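## Task

Take tube B, the one with the violet cap standing in rack RK at A5, and seat it fully down in bore C3 of mixer MX. Then start mixing by pressing the mixer's START key, and keep the tube sitting in that bore until the green lamp on top of the mixer switches off. Do not grip anyone else's tubes, and they must stay seated in their own bores and wells. All stations must end upright and level on the bench mat. Nothing counts as done if it only stays in place because the robot is holding it. At the end, open the gripper and pull the arm away.

## Robot and tools

Robot: one 7-joint Kinova Gen3 arm carrying a Robotiq 2F-85 parallel gripper (one motor drives both fingers). There is only one arm, so every command is a single row for it.

Scene layout: the rack RK sits closest to the arm's base. Behind it, left to right, stand BAL (balance), MG (magnet block), MX (mixer), SP (spectrophotometer) and DB (dry block). None are fastened, so a bump can slide or tip them. On any station, row A is the row nearest its front and column 1 is at the left as you face that front. START is a key on the mixer's slanted front face. A green lamp on the mixer's top shows a run in progress; if the shaking block is held or struck, the run aborts and a red lamp lights, and the mixer must be started again. Pressing START mid-run has no effect. Tubes must be pushed fully to the bottom of their bore. Loose objects can occasionally be nudged by outside disturbances.

Scene frame: origin on the table surface straight under the arm base, +z upward, +y to the left when facing along +x. The base may be slightly tilted. Camera calibrations (K, distortion, T_world_to_cam in metres) refer to this frame; cam_wrist has no given pose and rides near the wrist_camera_optical link (+z looking forward).

Joint order, used in every row and every per-joint list in results: waist (joint_1), shoulder (joint_2), elbow (joint_4), forearm roll (joint_5), upper arm roll (joint_3), wrist pitch (joint_6), wrist roll (joint_7). Note this is not URDF numbering order.

A row is 9 numbers, each in [-1, 1]: seven joint displacements in the order above, then gripper position, then gripper speed. Joint numbers are offsets, not poses: 1.0 equals 0.9985 rad for waist, shoulder, upper arm roll and elbow, and 0.8765 rad for forearm roll, wrist pitch and wrist roll. Optionally 7 more numbers in [0, 1] follow, a per-joint stiffness scale (same joint order) that persists until changed; lower stiffness tightens the per-step target lead.

Gripper position is absolute: +1 fully open (85 mm), 0 roughly 41 mm, pads touch near -0.8, and -1 closes until blocked. Gripper speed: -1 about 20 mm/s, 0 about 85, +1 about 150 mm/s. Full close gives roughly 190 to 235 N per pad. For a gentle hold, open first, then close to a value a little under the object's width. Fingertips advance about 13 mm away from the wrist while closing, so keep that clearance above surfaces. In results, position_measured_pct is about 50 - 50 x position (0 = fully open); stopping below about 90 means something is held or blocking, about 90 means the pads met.

Tools:
- execute_actions(actions): a list of actions, each a table of up to 15 rows; each row runs for one 1/30 s step, and a short table repeats its last row until 15 steps. Each action's displacements are measured from the joint angles when that action begins (for the first action, the last reported angles). An empty list just returns state and images. An action is rejected if it pushes a joint more than 0.013 rad beyond its range; a bad first action cancels the whole call. Ranges (rad): waist, upper arm roll, forearm roll, wrist roll ±69.115; shoulder ±2.250; elbow ±2.580; wrist pitch ±2.100.
- move(target, speed, blocking): target is one row; displacements count from the Joint positions in the latest result that shows them. speed is the top rad/s of the joint travelling farthest, 0.01 to 2, default 0.5. Paths last 0.5 to 10 s and do not avoid obstacles. blocking=false returns after 0.5 s; then only wait or stop are accepted until a result shows the move ended. The result adds a move: line with the ending (done, off_target, moving, held, fault), limits=held or none, and the joint farthest from target.
- wait(seconds): 0 to 10, lets the scene run holding the last command.
- stop(): brakes a running move; fingers continue.
- zoom_image(camera, region): camera is cam_head_left, cam_head_right, cam_high, cam_low or cam_wrist; region [x0, y0, x1, y1] in pixels, at most 504x504.
- read_manual(section): licence texts only.
- finished_scene(scene): ends scene 1 or 2 and reports success; irreversible.

Result lines: Joint positions (rad), Joint velocities (rad/s), Joint targets (angles currently being driven toward), joint torques, step readings (HELD marks held-back steps), "joint sent to its limit", "joint command not followed" (clearance check altered targets), MOTOR HOT (from 60 °C) and OVER-TEMPERATURE FAULT (75 °C, arm sags).

Motion limits: each step, targets stay within 0.304 rad of measured angles for the first four joints and 0.266 for the wrist joints, and are scaled back if the gripper would jump over 70 mm. Large moves may return before arrival; resend the remainder. Time passes while you think, with the robot holding its last command.

Avoid: knocking anything off the table (ends the scene), tipping or shifting stations, gripping other tubes, slamming or pressing hard (torque limits 50.2 N m for the first four joints, 31.6 for the wrist; reaching one freezes the arm 10 s), touching the shaking block during a run, and long heavy holds that overheat motors. Release the tube and back away before finishing.

Each tool is called as name(argument=value, ...) on one line, values as JSON.

## Session

execute_actions(actions=[])

Scene clock: 0.00 s.
position_measured_pct=0.0
Joint names: [waist, shoulder, elbow, forearm roll, upper arm roll, wrist pitch, wrist roll]
Joint positions: [ 1.393  1.288  2.146 -1.095 -0.655 -1.843 -0.108]
Joint velocities: [ 0.001  0.    -0.002 -0.    -0.     0.     0.001]
Joint torques (N m, as the joint torque sensors report them, + toward a larger angle): no reading
Joint targets: [1.393 1.288 2.146 -1.095 -0.655 -1.843 -0.108]
Joint stiffness scale: [1. 1. 1. 1. 1. 1. 1.]

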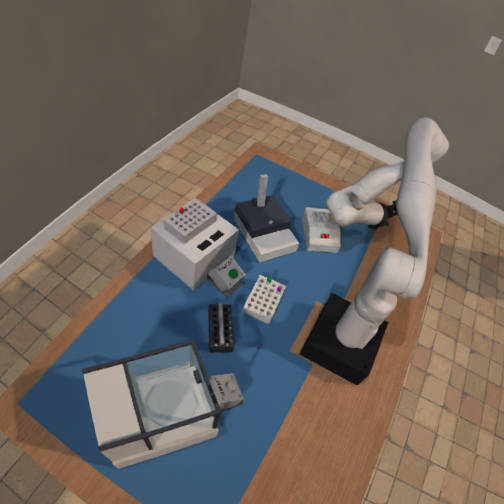

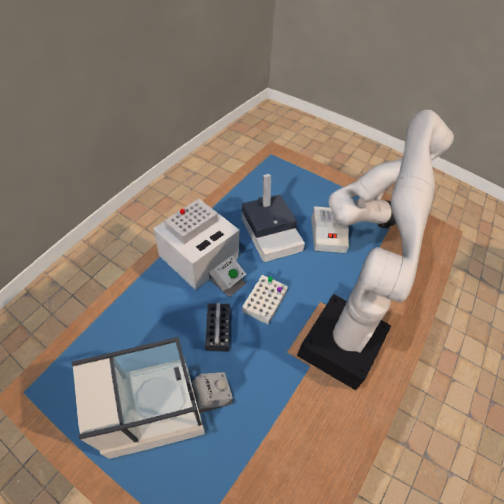

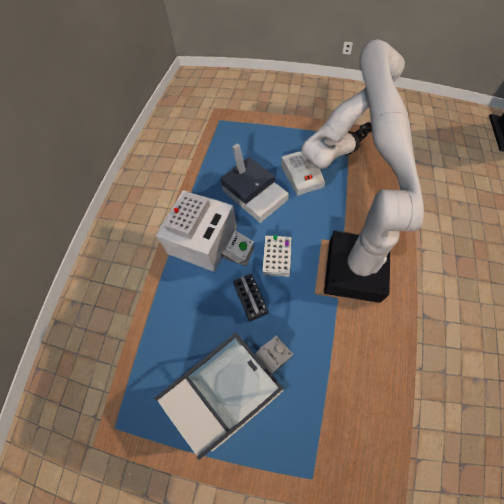

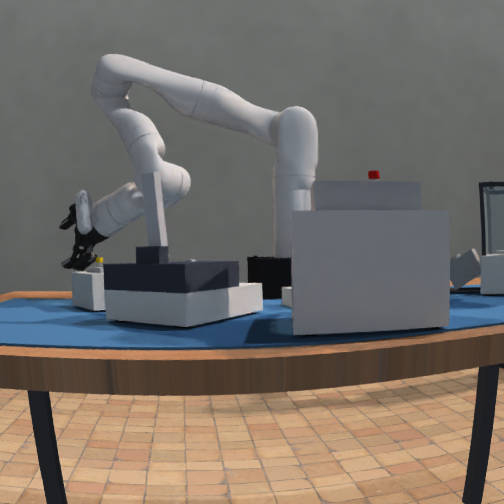

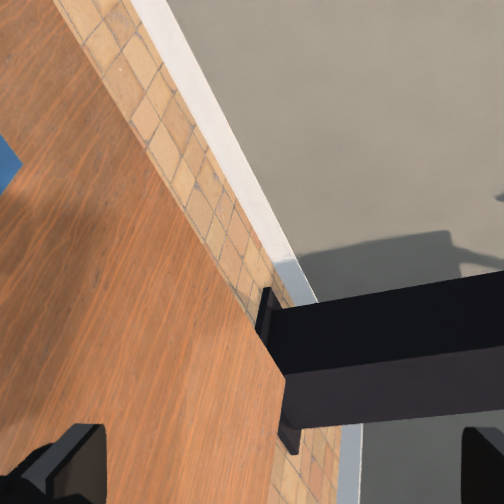

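zoom_image(camera="cam_high", region=[150,170,310,330])

zoom_image(camera="cam_head_left", region=[140,180,300,340])

zoom_image(camera="cam_low", region=[220,90,470,340])

Region (150, 170, 310, 330) of cam_high's 504x504 image, scaled by 3.150, with more detail than that image has.

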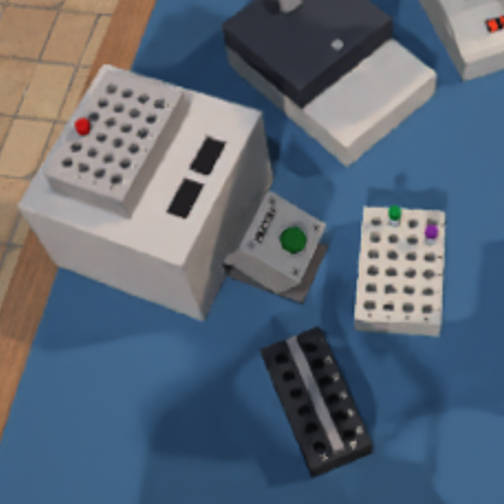

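Region (140, 180, 300, 340) of cam_head_left's 504x504 image, scaled by 3.150, with more detail than that image has.

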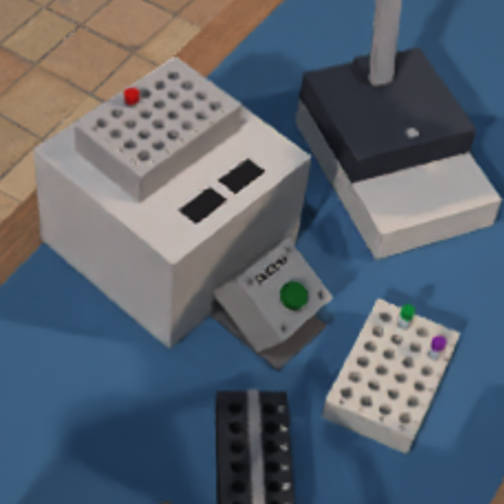

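Region (220, 90, 470, 340) of cam_low's 504x504 image, scaled by 2.016, with more detail than that image has.

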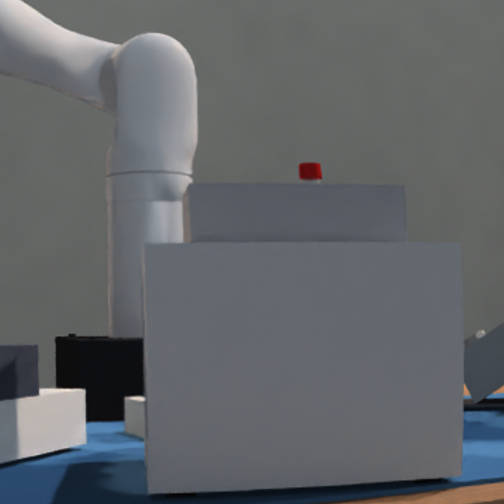

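move(target=[0,-1,-0.1,0.2,0.2,0.5,0,1,0], speed=0.8)

move(target=[-0.5,-0.08,0.1,1,0.456,1,0.12,0,0], speed=1)

move(target=[-0.5,0,0.1,0.05,0,1,0,0,0], speed=1)

Scene clock: 21.77 s.
position_measured_pct=0.0
Joint names: [waist, shoulder, elbow, forearm roll, upper arm roll, wrist pitch, wrist roll]
Joint positions: [ 1.393  0.292  2.051 -0.924 -0.458 -1.411 -0.108]
Joint velocities: [ 0.001 -0.002  0.001 -0.001 -0.     0.    -0.001]
Joint torques (N m, as the joint torque sensors report them, + toward a larger angle): [ -0.04 -13.87  -7.34   2.19  -0.69  -2.01   0.09]
Joint targets: [1.393 0.289 2.046 -0.920 -0.455 -1.404 -0.108]
Joint stiffness scale: [1. 1. 1. 1. 1. 1. 1.]
move: done; limits=none; farthest joint: the wrist pitch, 0.007 radians from its target (0.438 radians at the start)

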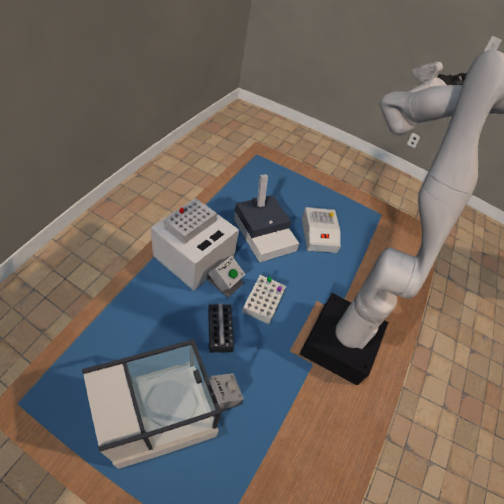

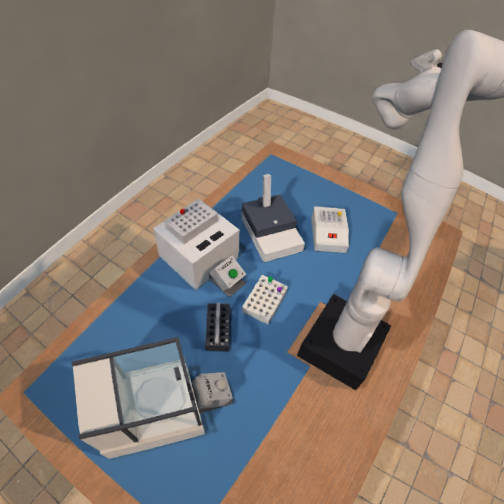

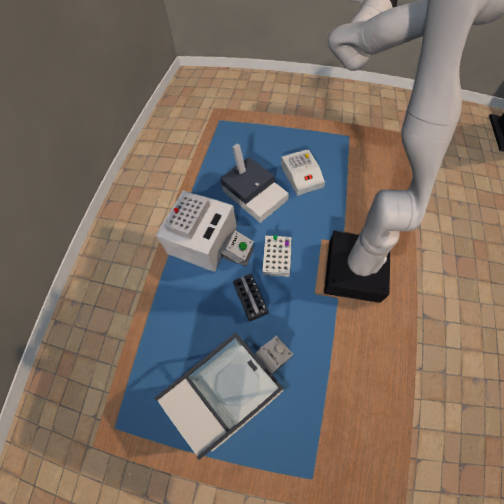

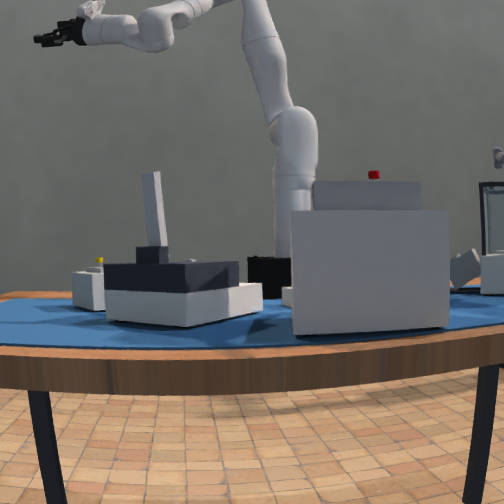

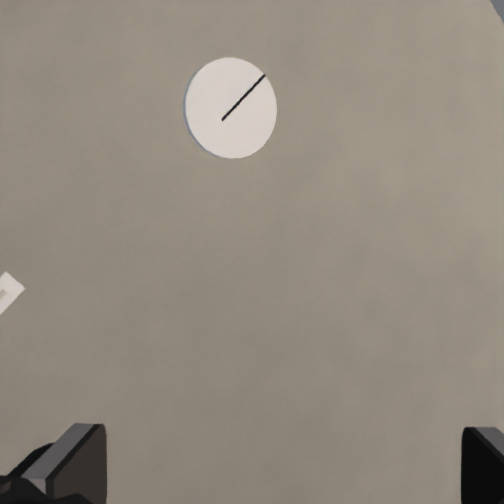

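Scene clock: 23.40 s.
position_measured_pct=49.6
Joint names: [waist, shoulder, elbow, forearm roll, upper arm roll, wrist pitch, wrist roll]
Joint positions: [ 0.897  0.215  2.146 -0.052 -0.006 -0.542 -0.014]
Joint velocities: [-0.003 -0.001 -0.001 -0.001  0.001 -0.001  0.   ]
Joint torques (N m, as the joint torque sensors report them, + toward a larger angle): [ -0.4  -13.54  -8.32   0.2   -0.01  -2.76   0.13]
Joint targets: [0.893 0.212 2.151 -0.047 -0.003 -0.535 -0.003]
Joint stiffness scale: [1. 1. 1. 1. 1. 1. 1.]
move: off_target; limits=none; farthest joint: the wrist roll, 0.011 radians from its target (0.105 radians at the start)

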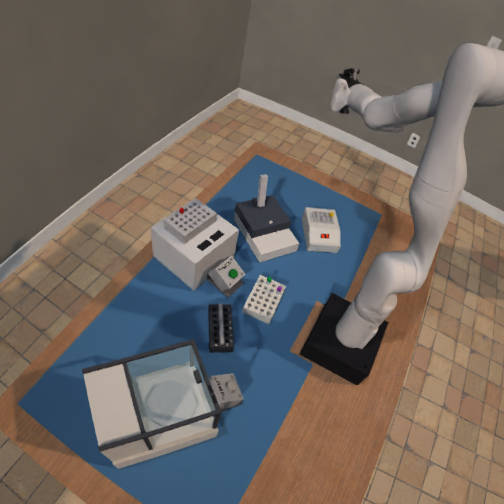

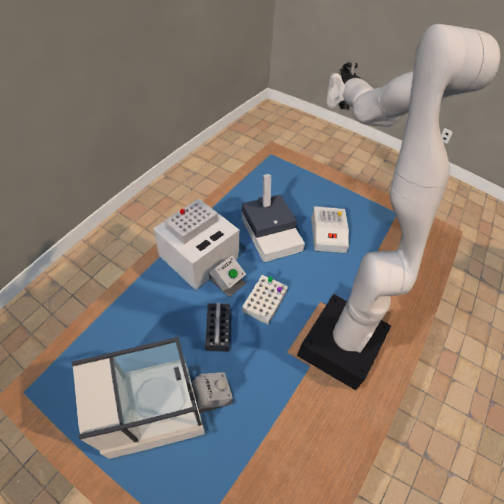

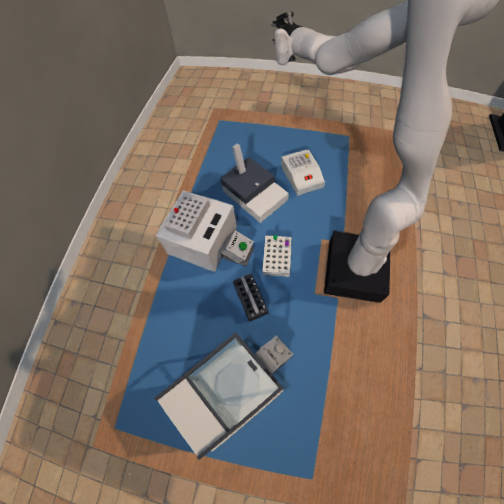

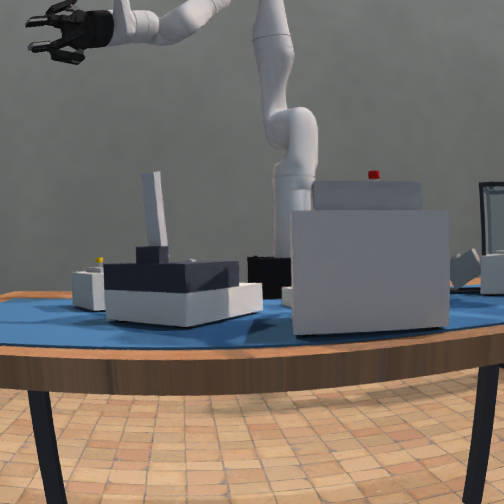

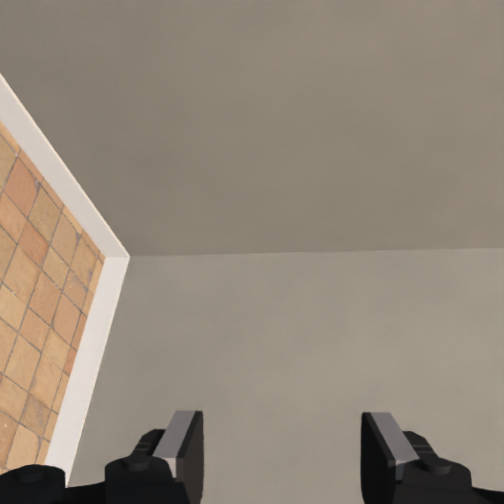

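Scene clock: 25.03 s.
position_measured_pct=49.6
Joint names: [waist, shoulder, elbow, forearm roll, upper arm roll, wrist pitch, wrist roll]
Joint positions: [ 0.402  0.215  2.241 -0.013 -0.006  0.328 -0.014]
Joint velocities: [-0.003 -0.    -0.     0.    -0.     0.     0.   ]
Joint torques (N m, as the joint torque sensors report them, + toward a larger angle): [ -0.14 -11.23  -6.     0.18  -0.07  -1.03   0.13]
Joint targets: [0.398 0.215 2.246 -0.008 -0.006 0.335 -0.014]
Joint stiffness scale: [1. 1. 1. 1. 1. 1. 1.]
move: done; limits=none; farthest joint: the wrist pitch, 0.007 radians from its target (0.876 radians at the start)

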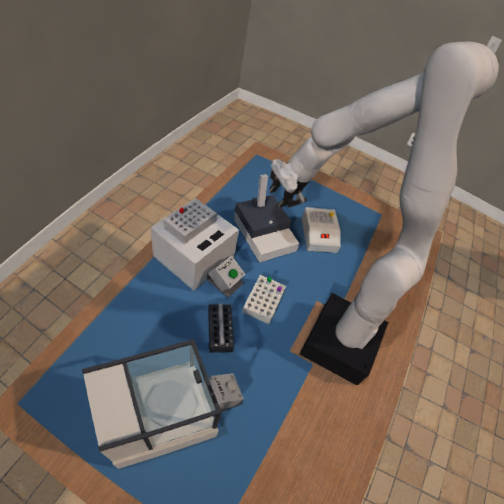

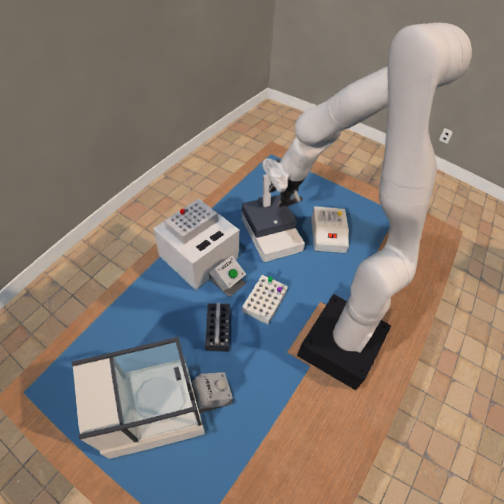

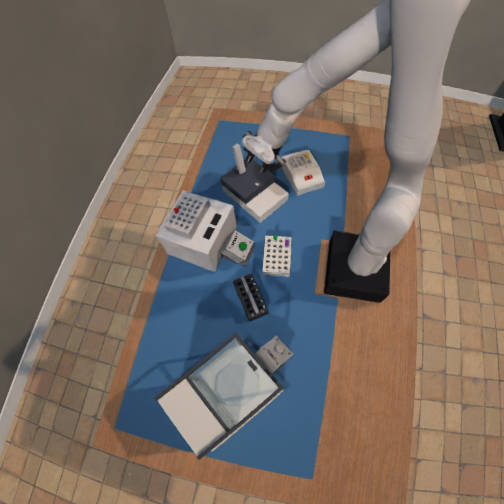

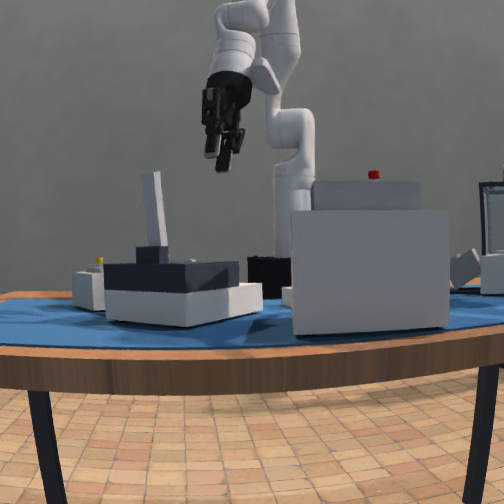

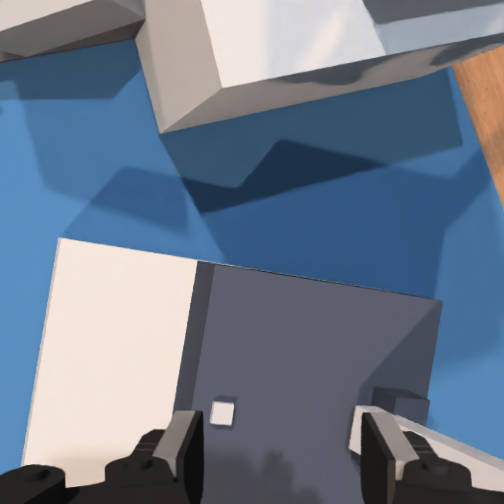

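move(target=[-0.35,0,0.075,0.015,0.006,0.5,-1,0,0], speed=1)

move(target=[0,0,0,0,0,0,-0.79,0,0], speed=1)

Scene clock: 31.77 s.
position_measured_pct=49.6
Joint names: [waist, shoulder, elbow, forearm roll, upper arm roll, wrist pitch, wrist roll]
Joint positions: [ 0.056  0.215  2.311 -0.004 -0.003  0.759 -0.88 ]
Joint velocities: [-0.004 -0.     0.002  0.    -0.     0.001 -0.001]
Joint torques (N m, as the joint torque sensors report them, + toward a larger angle): [ 0.47 -9.23 -4.07  0.18 -0.15  0.43  0.06]
Joint targets: [0.052 0.215 2.316 0.001 0.000 0.766 -0.890]
Joint stiffness scale: [1. 1. 1. 1. 1. 1. 1.]
move: off_target; limits=none; farthest joint: the wrist roll, 0.011 radians from its target (0.877 radians at the start)

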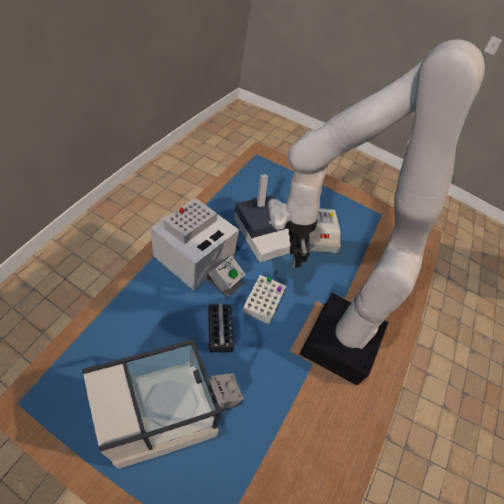

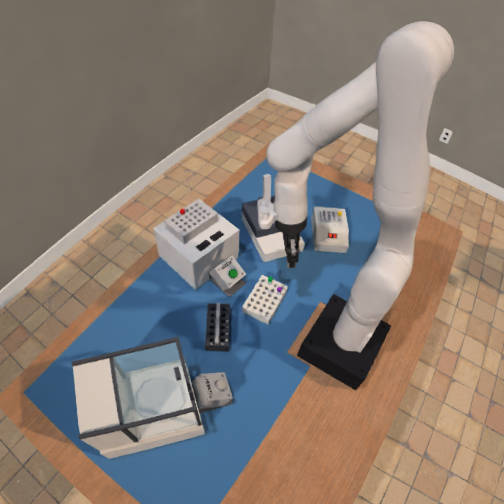

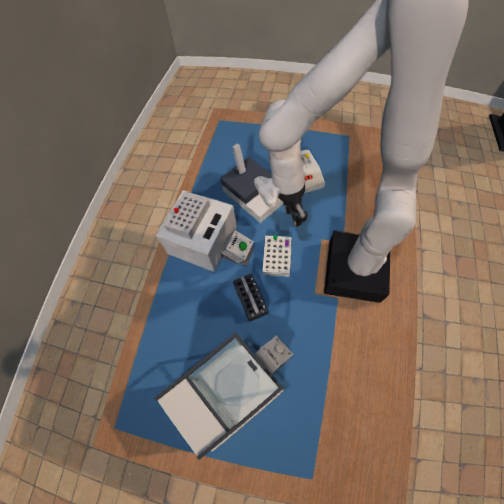

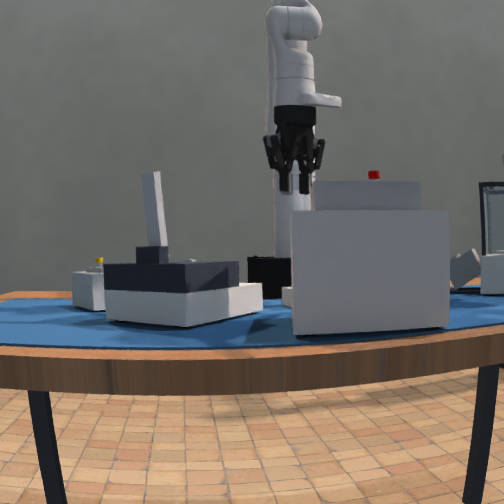

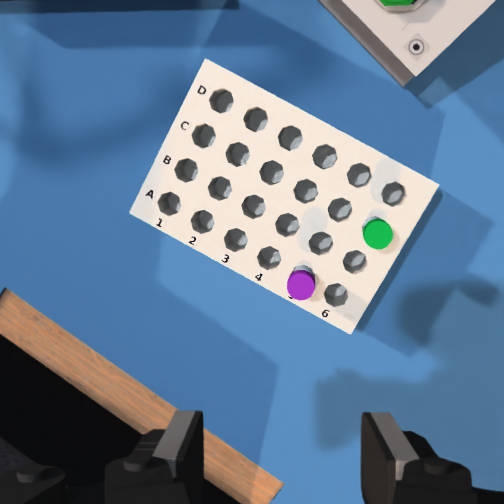

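Scene clock: 33.00 s.
position_measured_pct=49.6
Joint names: [waist, shoulder, elbow, forearm roll, upper arm roll, wrist pitch, wrist roll]
Joint positions: [ 0.056  0.215  2.311 -0.004 -0.003  0.759 -1.561]
Joint velocities: [-0.    -0.001 -0.001 -0.001 -0.     0.    -0.   ]
Joint torques (N m, as the joint torque sensors report them, + toward a larger angle): [-0.04 -9.47 -4.09  0.25 -0.11  0.34  0.14]
Joint targets: [0.056 0.215 2.311 -0.004 -0.003 0.759 -1.572]
Joint stiffness scale: [1. 1. 1. 1. 1. 1. 1.]
move: off_target; limits=none; farthest joint: the wrist roll, 0.011 radians from its target (0.693 radians at the start)

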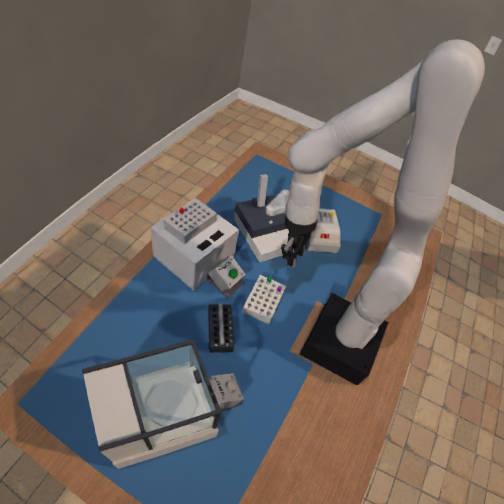

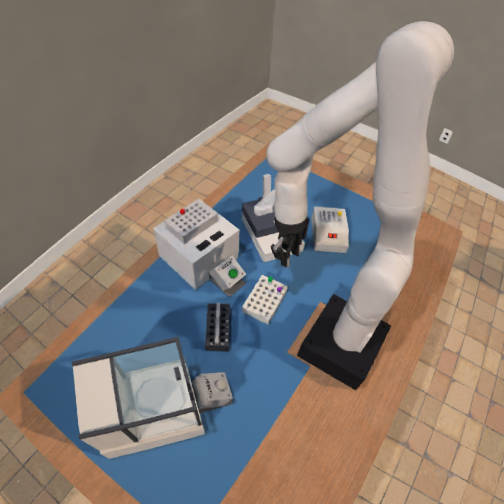

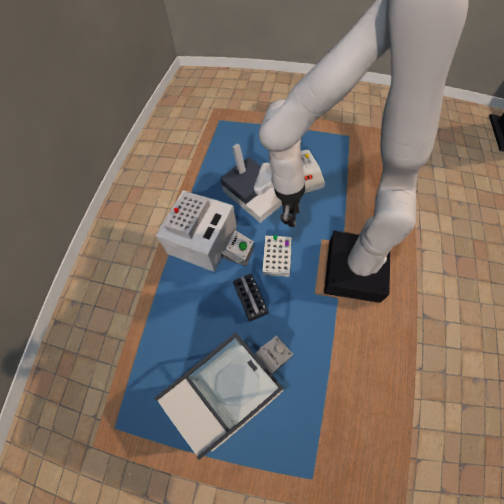

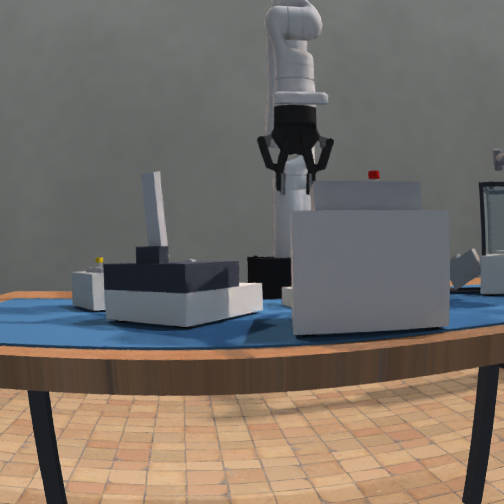

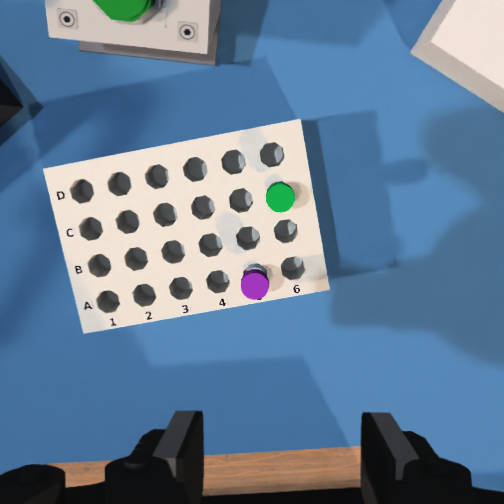

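move(target=[-0.051,0.274,0.14,0,0,-0.545,0,-0.3,0])

Scene clock: 42.37 s.
position_measured_pct=65.1
Joint names: [waist, shoulder, elbow, forearm roll, upper arm roll, wrist pitch, wrist roll]
Joint positions: [ 0.009  0.485  2.446 -0.004 -0.003  0.288 -1.561]
Joint velocities: [-0.001  0.001 -0.    -0.    -0.     0.    -0.002]
Joint torques (N m, as the joint torque sensors report them, + toward a larger angle): [  0.01 -11.01  -1.23   0.26   0.04   0.25   0.14]
Joint targets: [0.005 0.488 2.451 -0.004 -0.003 0.281 -1.561]
Joint stiffness scale: [1. 1. 1. 1. 1. 1. 1.]
move: done; limits=none; farthest joint: the wrist pitch, 0.007 radians from its target (0.478 radians at the start)

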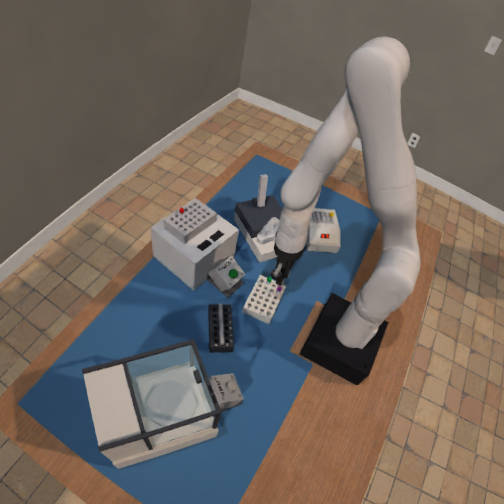

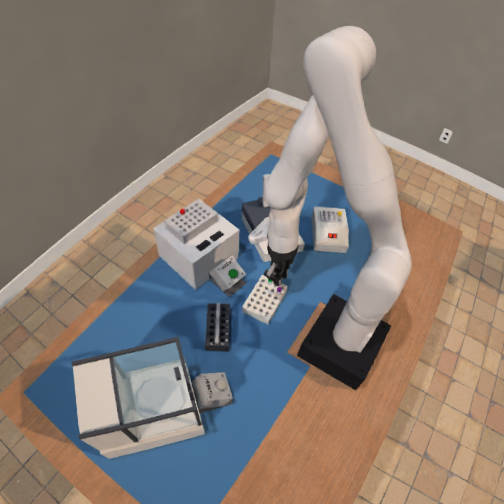

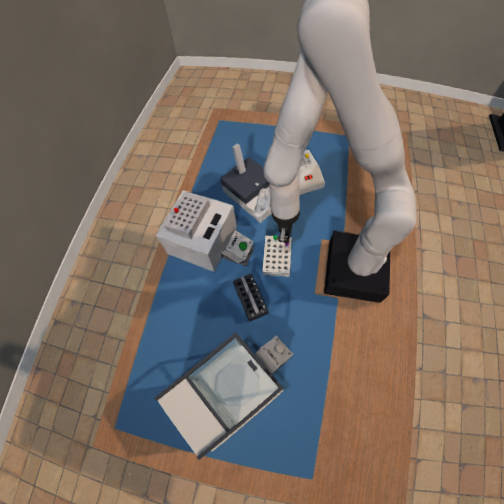

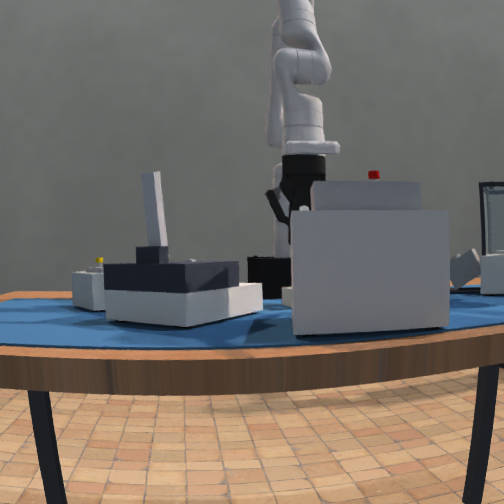

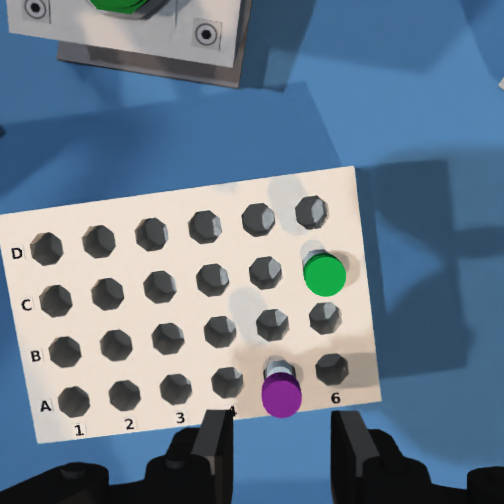

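move(target=[0,0.205,0.034,0,0,-0.27,0,-0.3,0], speed=0.25)

zoom_image(camera="cam_head_left", region=[235,240,315,320])

Scene clock: 49.63 s.
position_measured_pct=65.1
Joint names: [waist, shoulder, elbow, forearm roll, upper arm roll, wrist pitch, wrist roll]
Joint positions: [ 0.009  0.687  2.475 -0.004 -0.003  0.059 -1.561]
Joint velocities: [-0.001  0.003  0.    -0.    -0.     0.    -0.001]
Joint torques (N m, as the joint torque sensors report them, + toward a larger angle): [  0.01 -12.57   0.88   0.3    0.15   0.18   0.14]
Joint targets: [0.009 0.690 2.480 -0.004 -0.003 0.052 -1.561]
Joint stiffness scale: [1. 1. 1. 1. 1. 1. 1.]
move: done; limits=none; farthest joint: the wrist pitch, 0.007 radians from its target (0.237 radians at the start)

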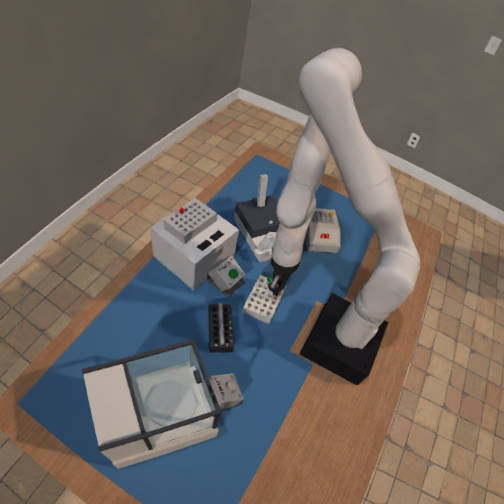

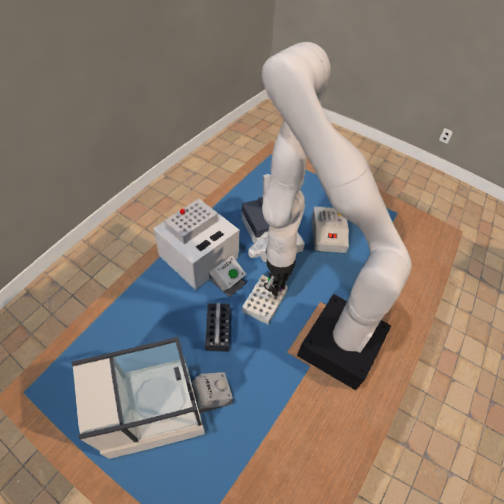

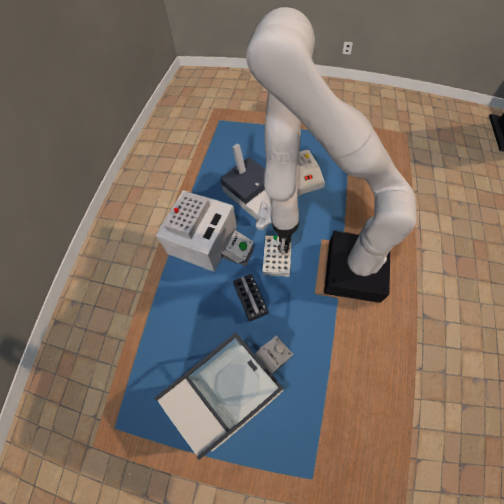

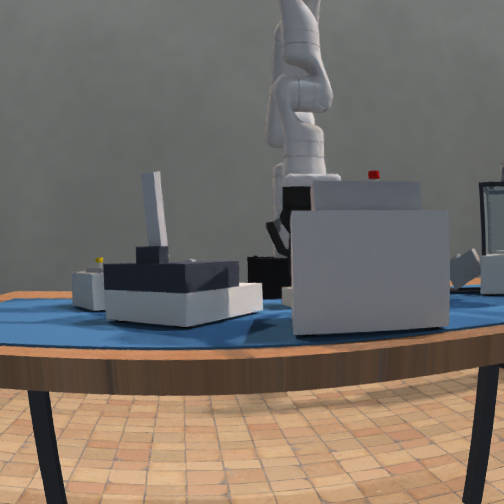

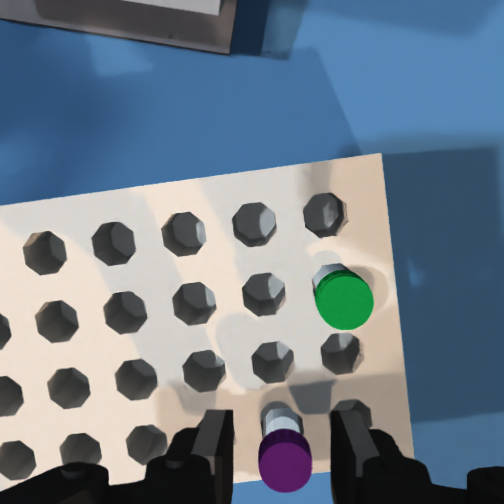

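Region (235, 240, 315, 320) of cam_head_left's 504x504 image, scaled by 6.300, with more detail than that image has.

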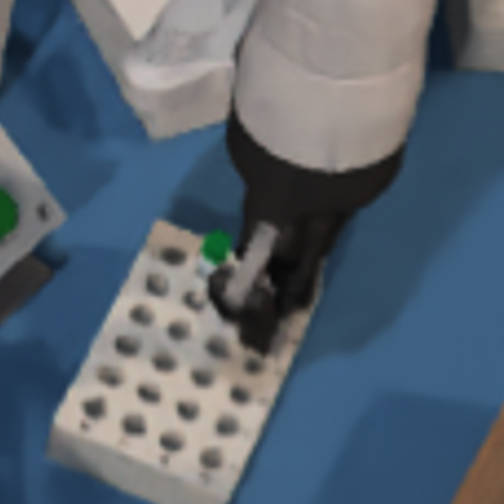

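move(target=[0,0.027,0,0,0,-0.036,0,-0.3,0], speed=0.1)

move(target=[0,0,0,0,0,0,0,-0.6,-0.5])

Scene clock: 54.17 s.
position_measured_pct=65.1
Joint names: [waist, shoulder, elbow, forearm roll, upper arm roll, wrist pitch, wrist roll]
Joint positions: [ 0.009  0.711  2.475 -0.004 -0.003  0.034 -1.561]
Joint velocities: [ 0.002  0.002 -0.001  0.001  0.    -0.     0.002]
Joint torques (N m, as the joint torque sensors report them, + toward a larger angle): [ -0.01 -12.7    1.15   0.28   0.15   0.19   0.1 ]
Joint targets: [0.009 0.714 2.475 -0.004 -0.003 0.027 -1.561]
Joint stiffness scale: [1. 1. 1. 1. 1. 1. 1.]
move: done; limits=none; farthest joint: the wrist pitch, 0.007 radians from its target (0.031 radians at the start)

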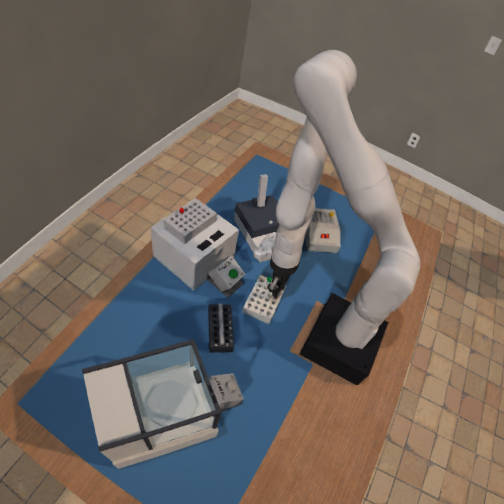

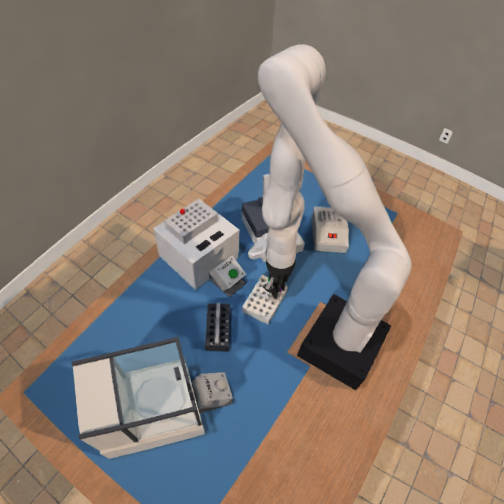

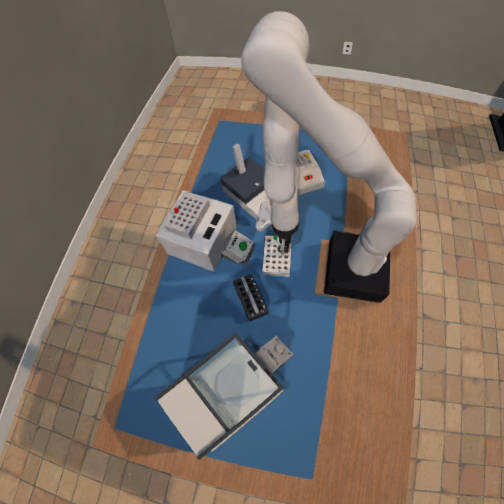

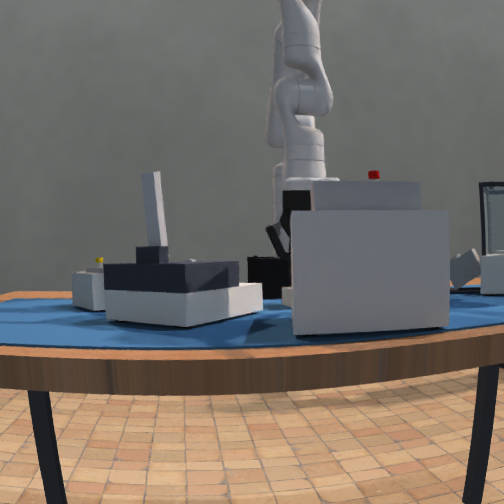

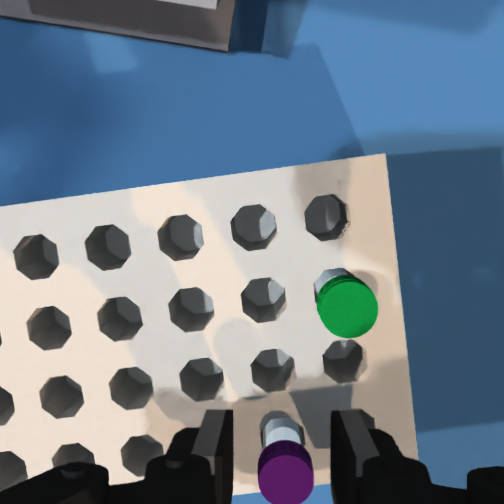

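Scene clock: 54.70 s.
position_measured_pct=79.0
Joint names: [waist, shoulder, elbow, forearm roll, upper arm roll, wrist pitch, wrist roll]
Joint positions: [ 0.009  0.711  2.475 -0.004 -0.003  0.034 -1.561]
Joint velocities: [ 0.     0.     0.001 -0.    -0.    -0.001 -0.001]
Joint torques (N m, as the joint torque sensors report them, + toward a larger angle): [ -0.11 -12.58   1.06   0.18   0.1    0.14   0.08]
Joint targets: [0.009 0.711 2.475 -0.004 -0.003 0.034 -1.561]
Joint stiffness scale: [1. 1. 1. 1. 1. 1. 1.]
move: done; limits=none; farthest joint: the waist, 0.000 radians from its target (0.000 radians at the start)

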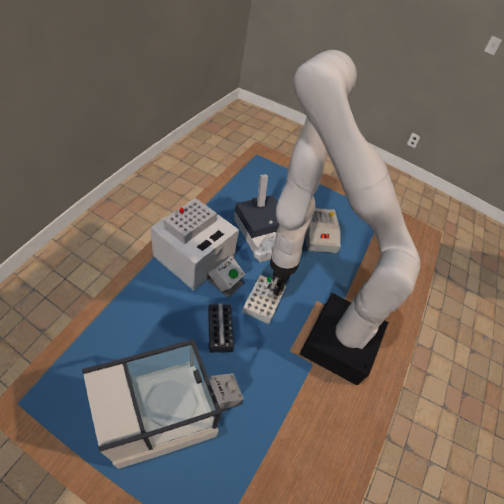

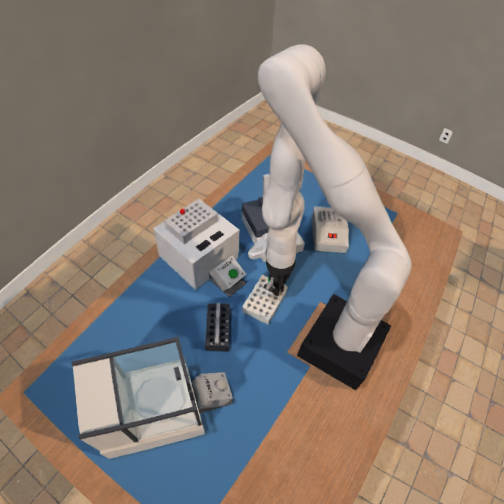

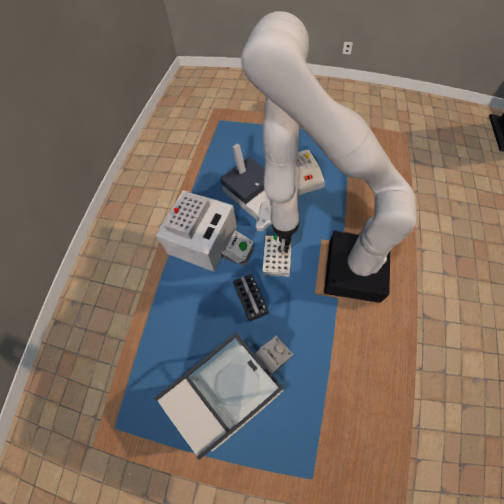

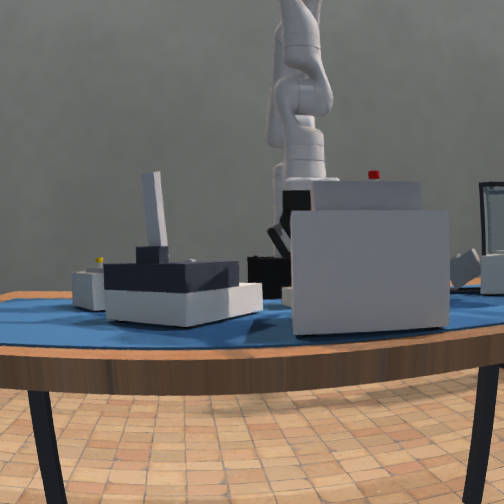

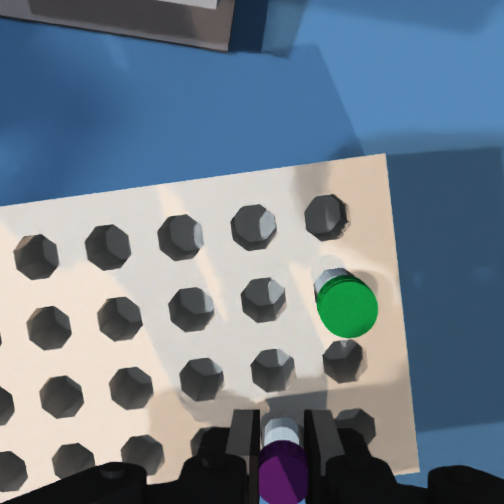

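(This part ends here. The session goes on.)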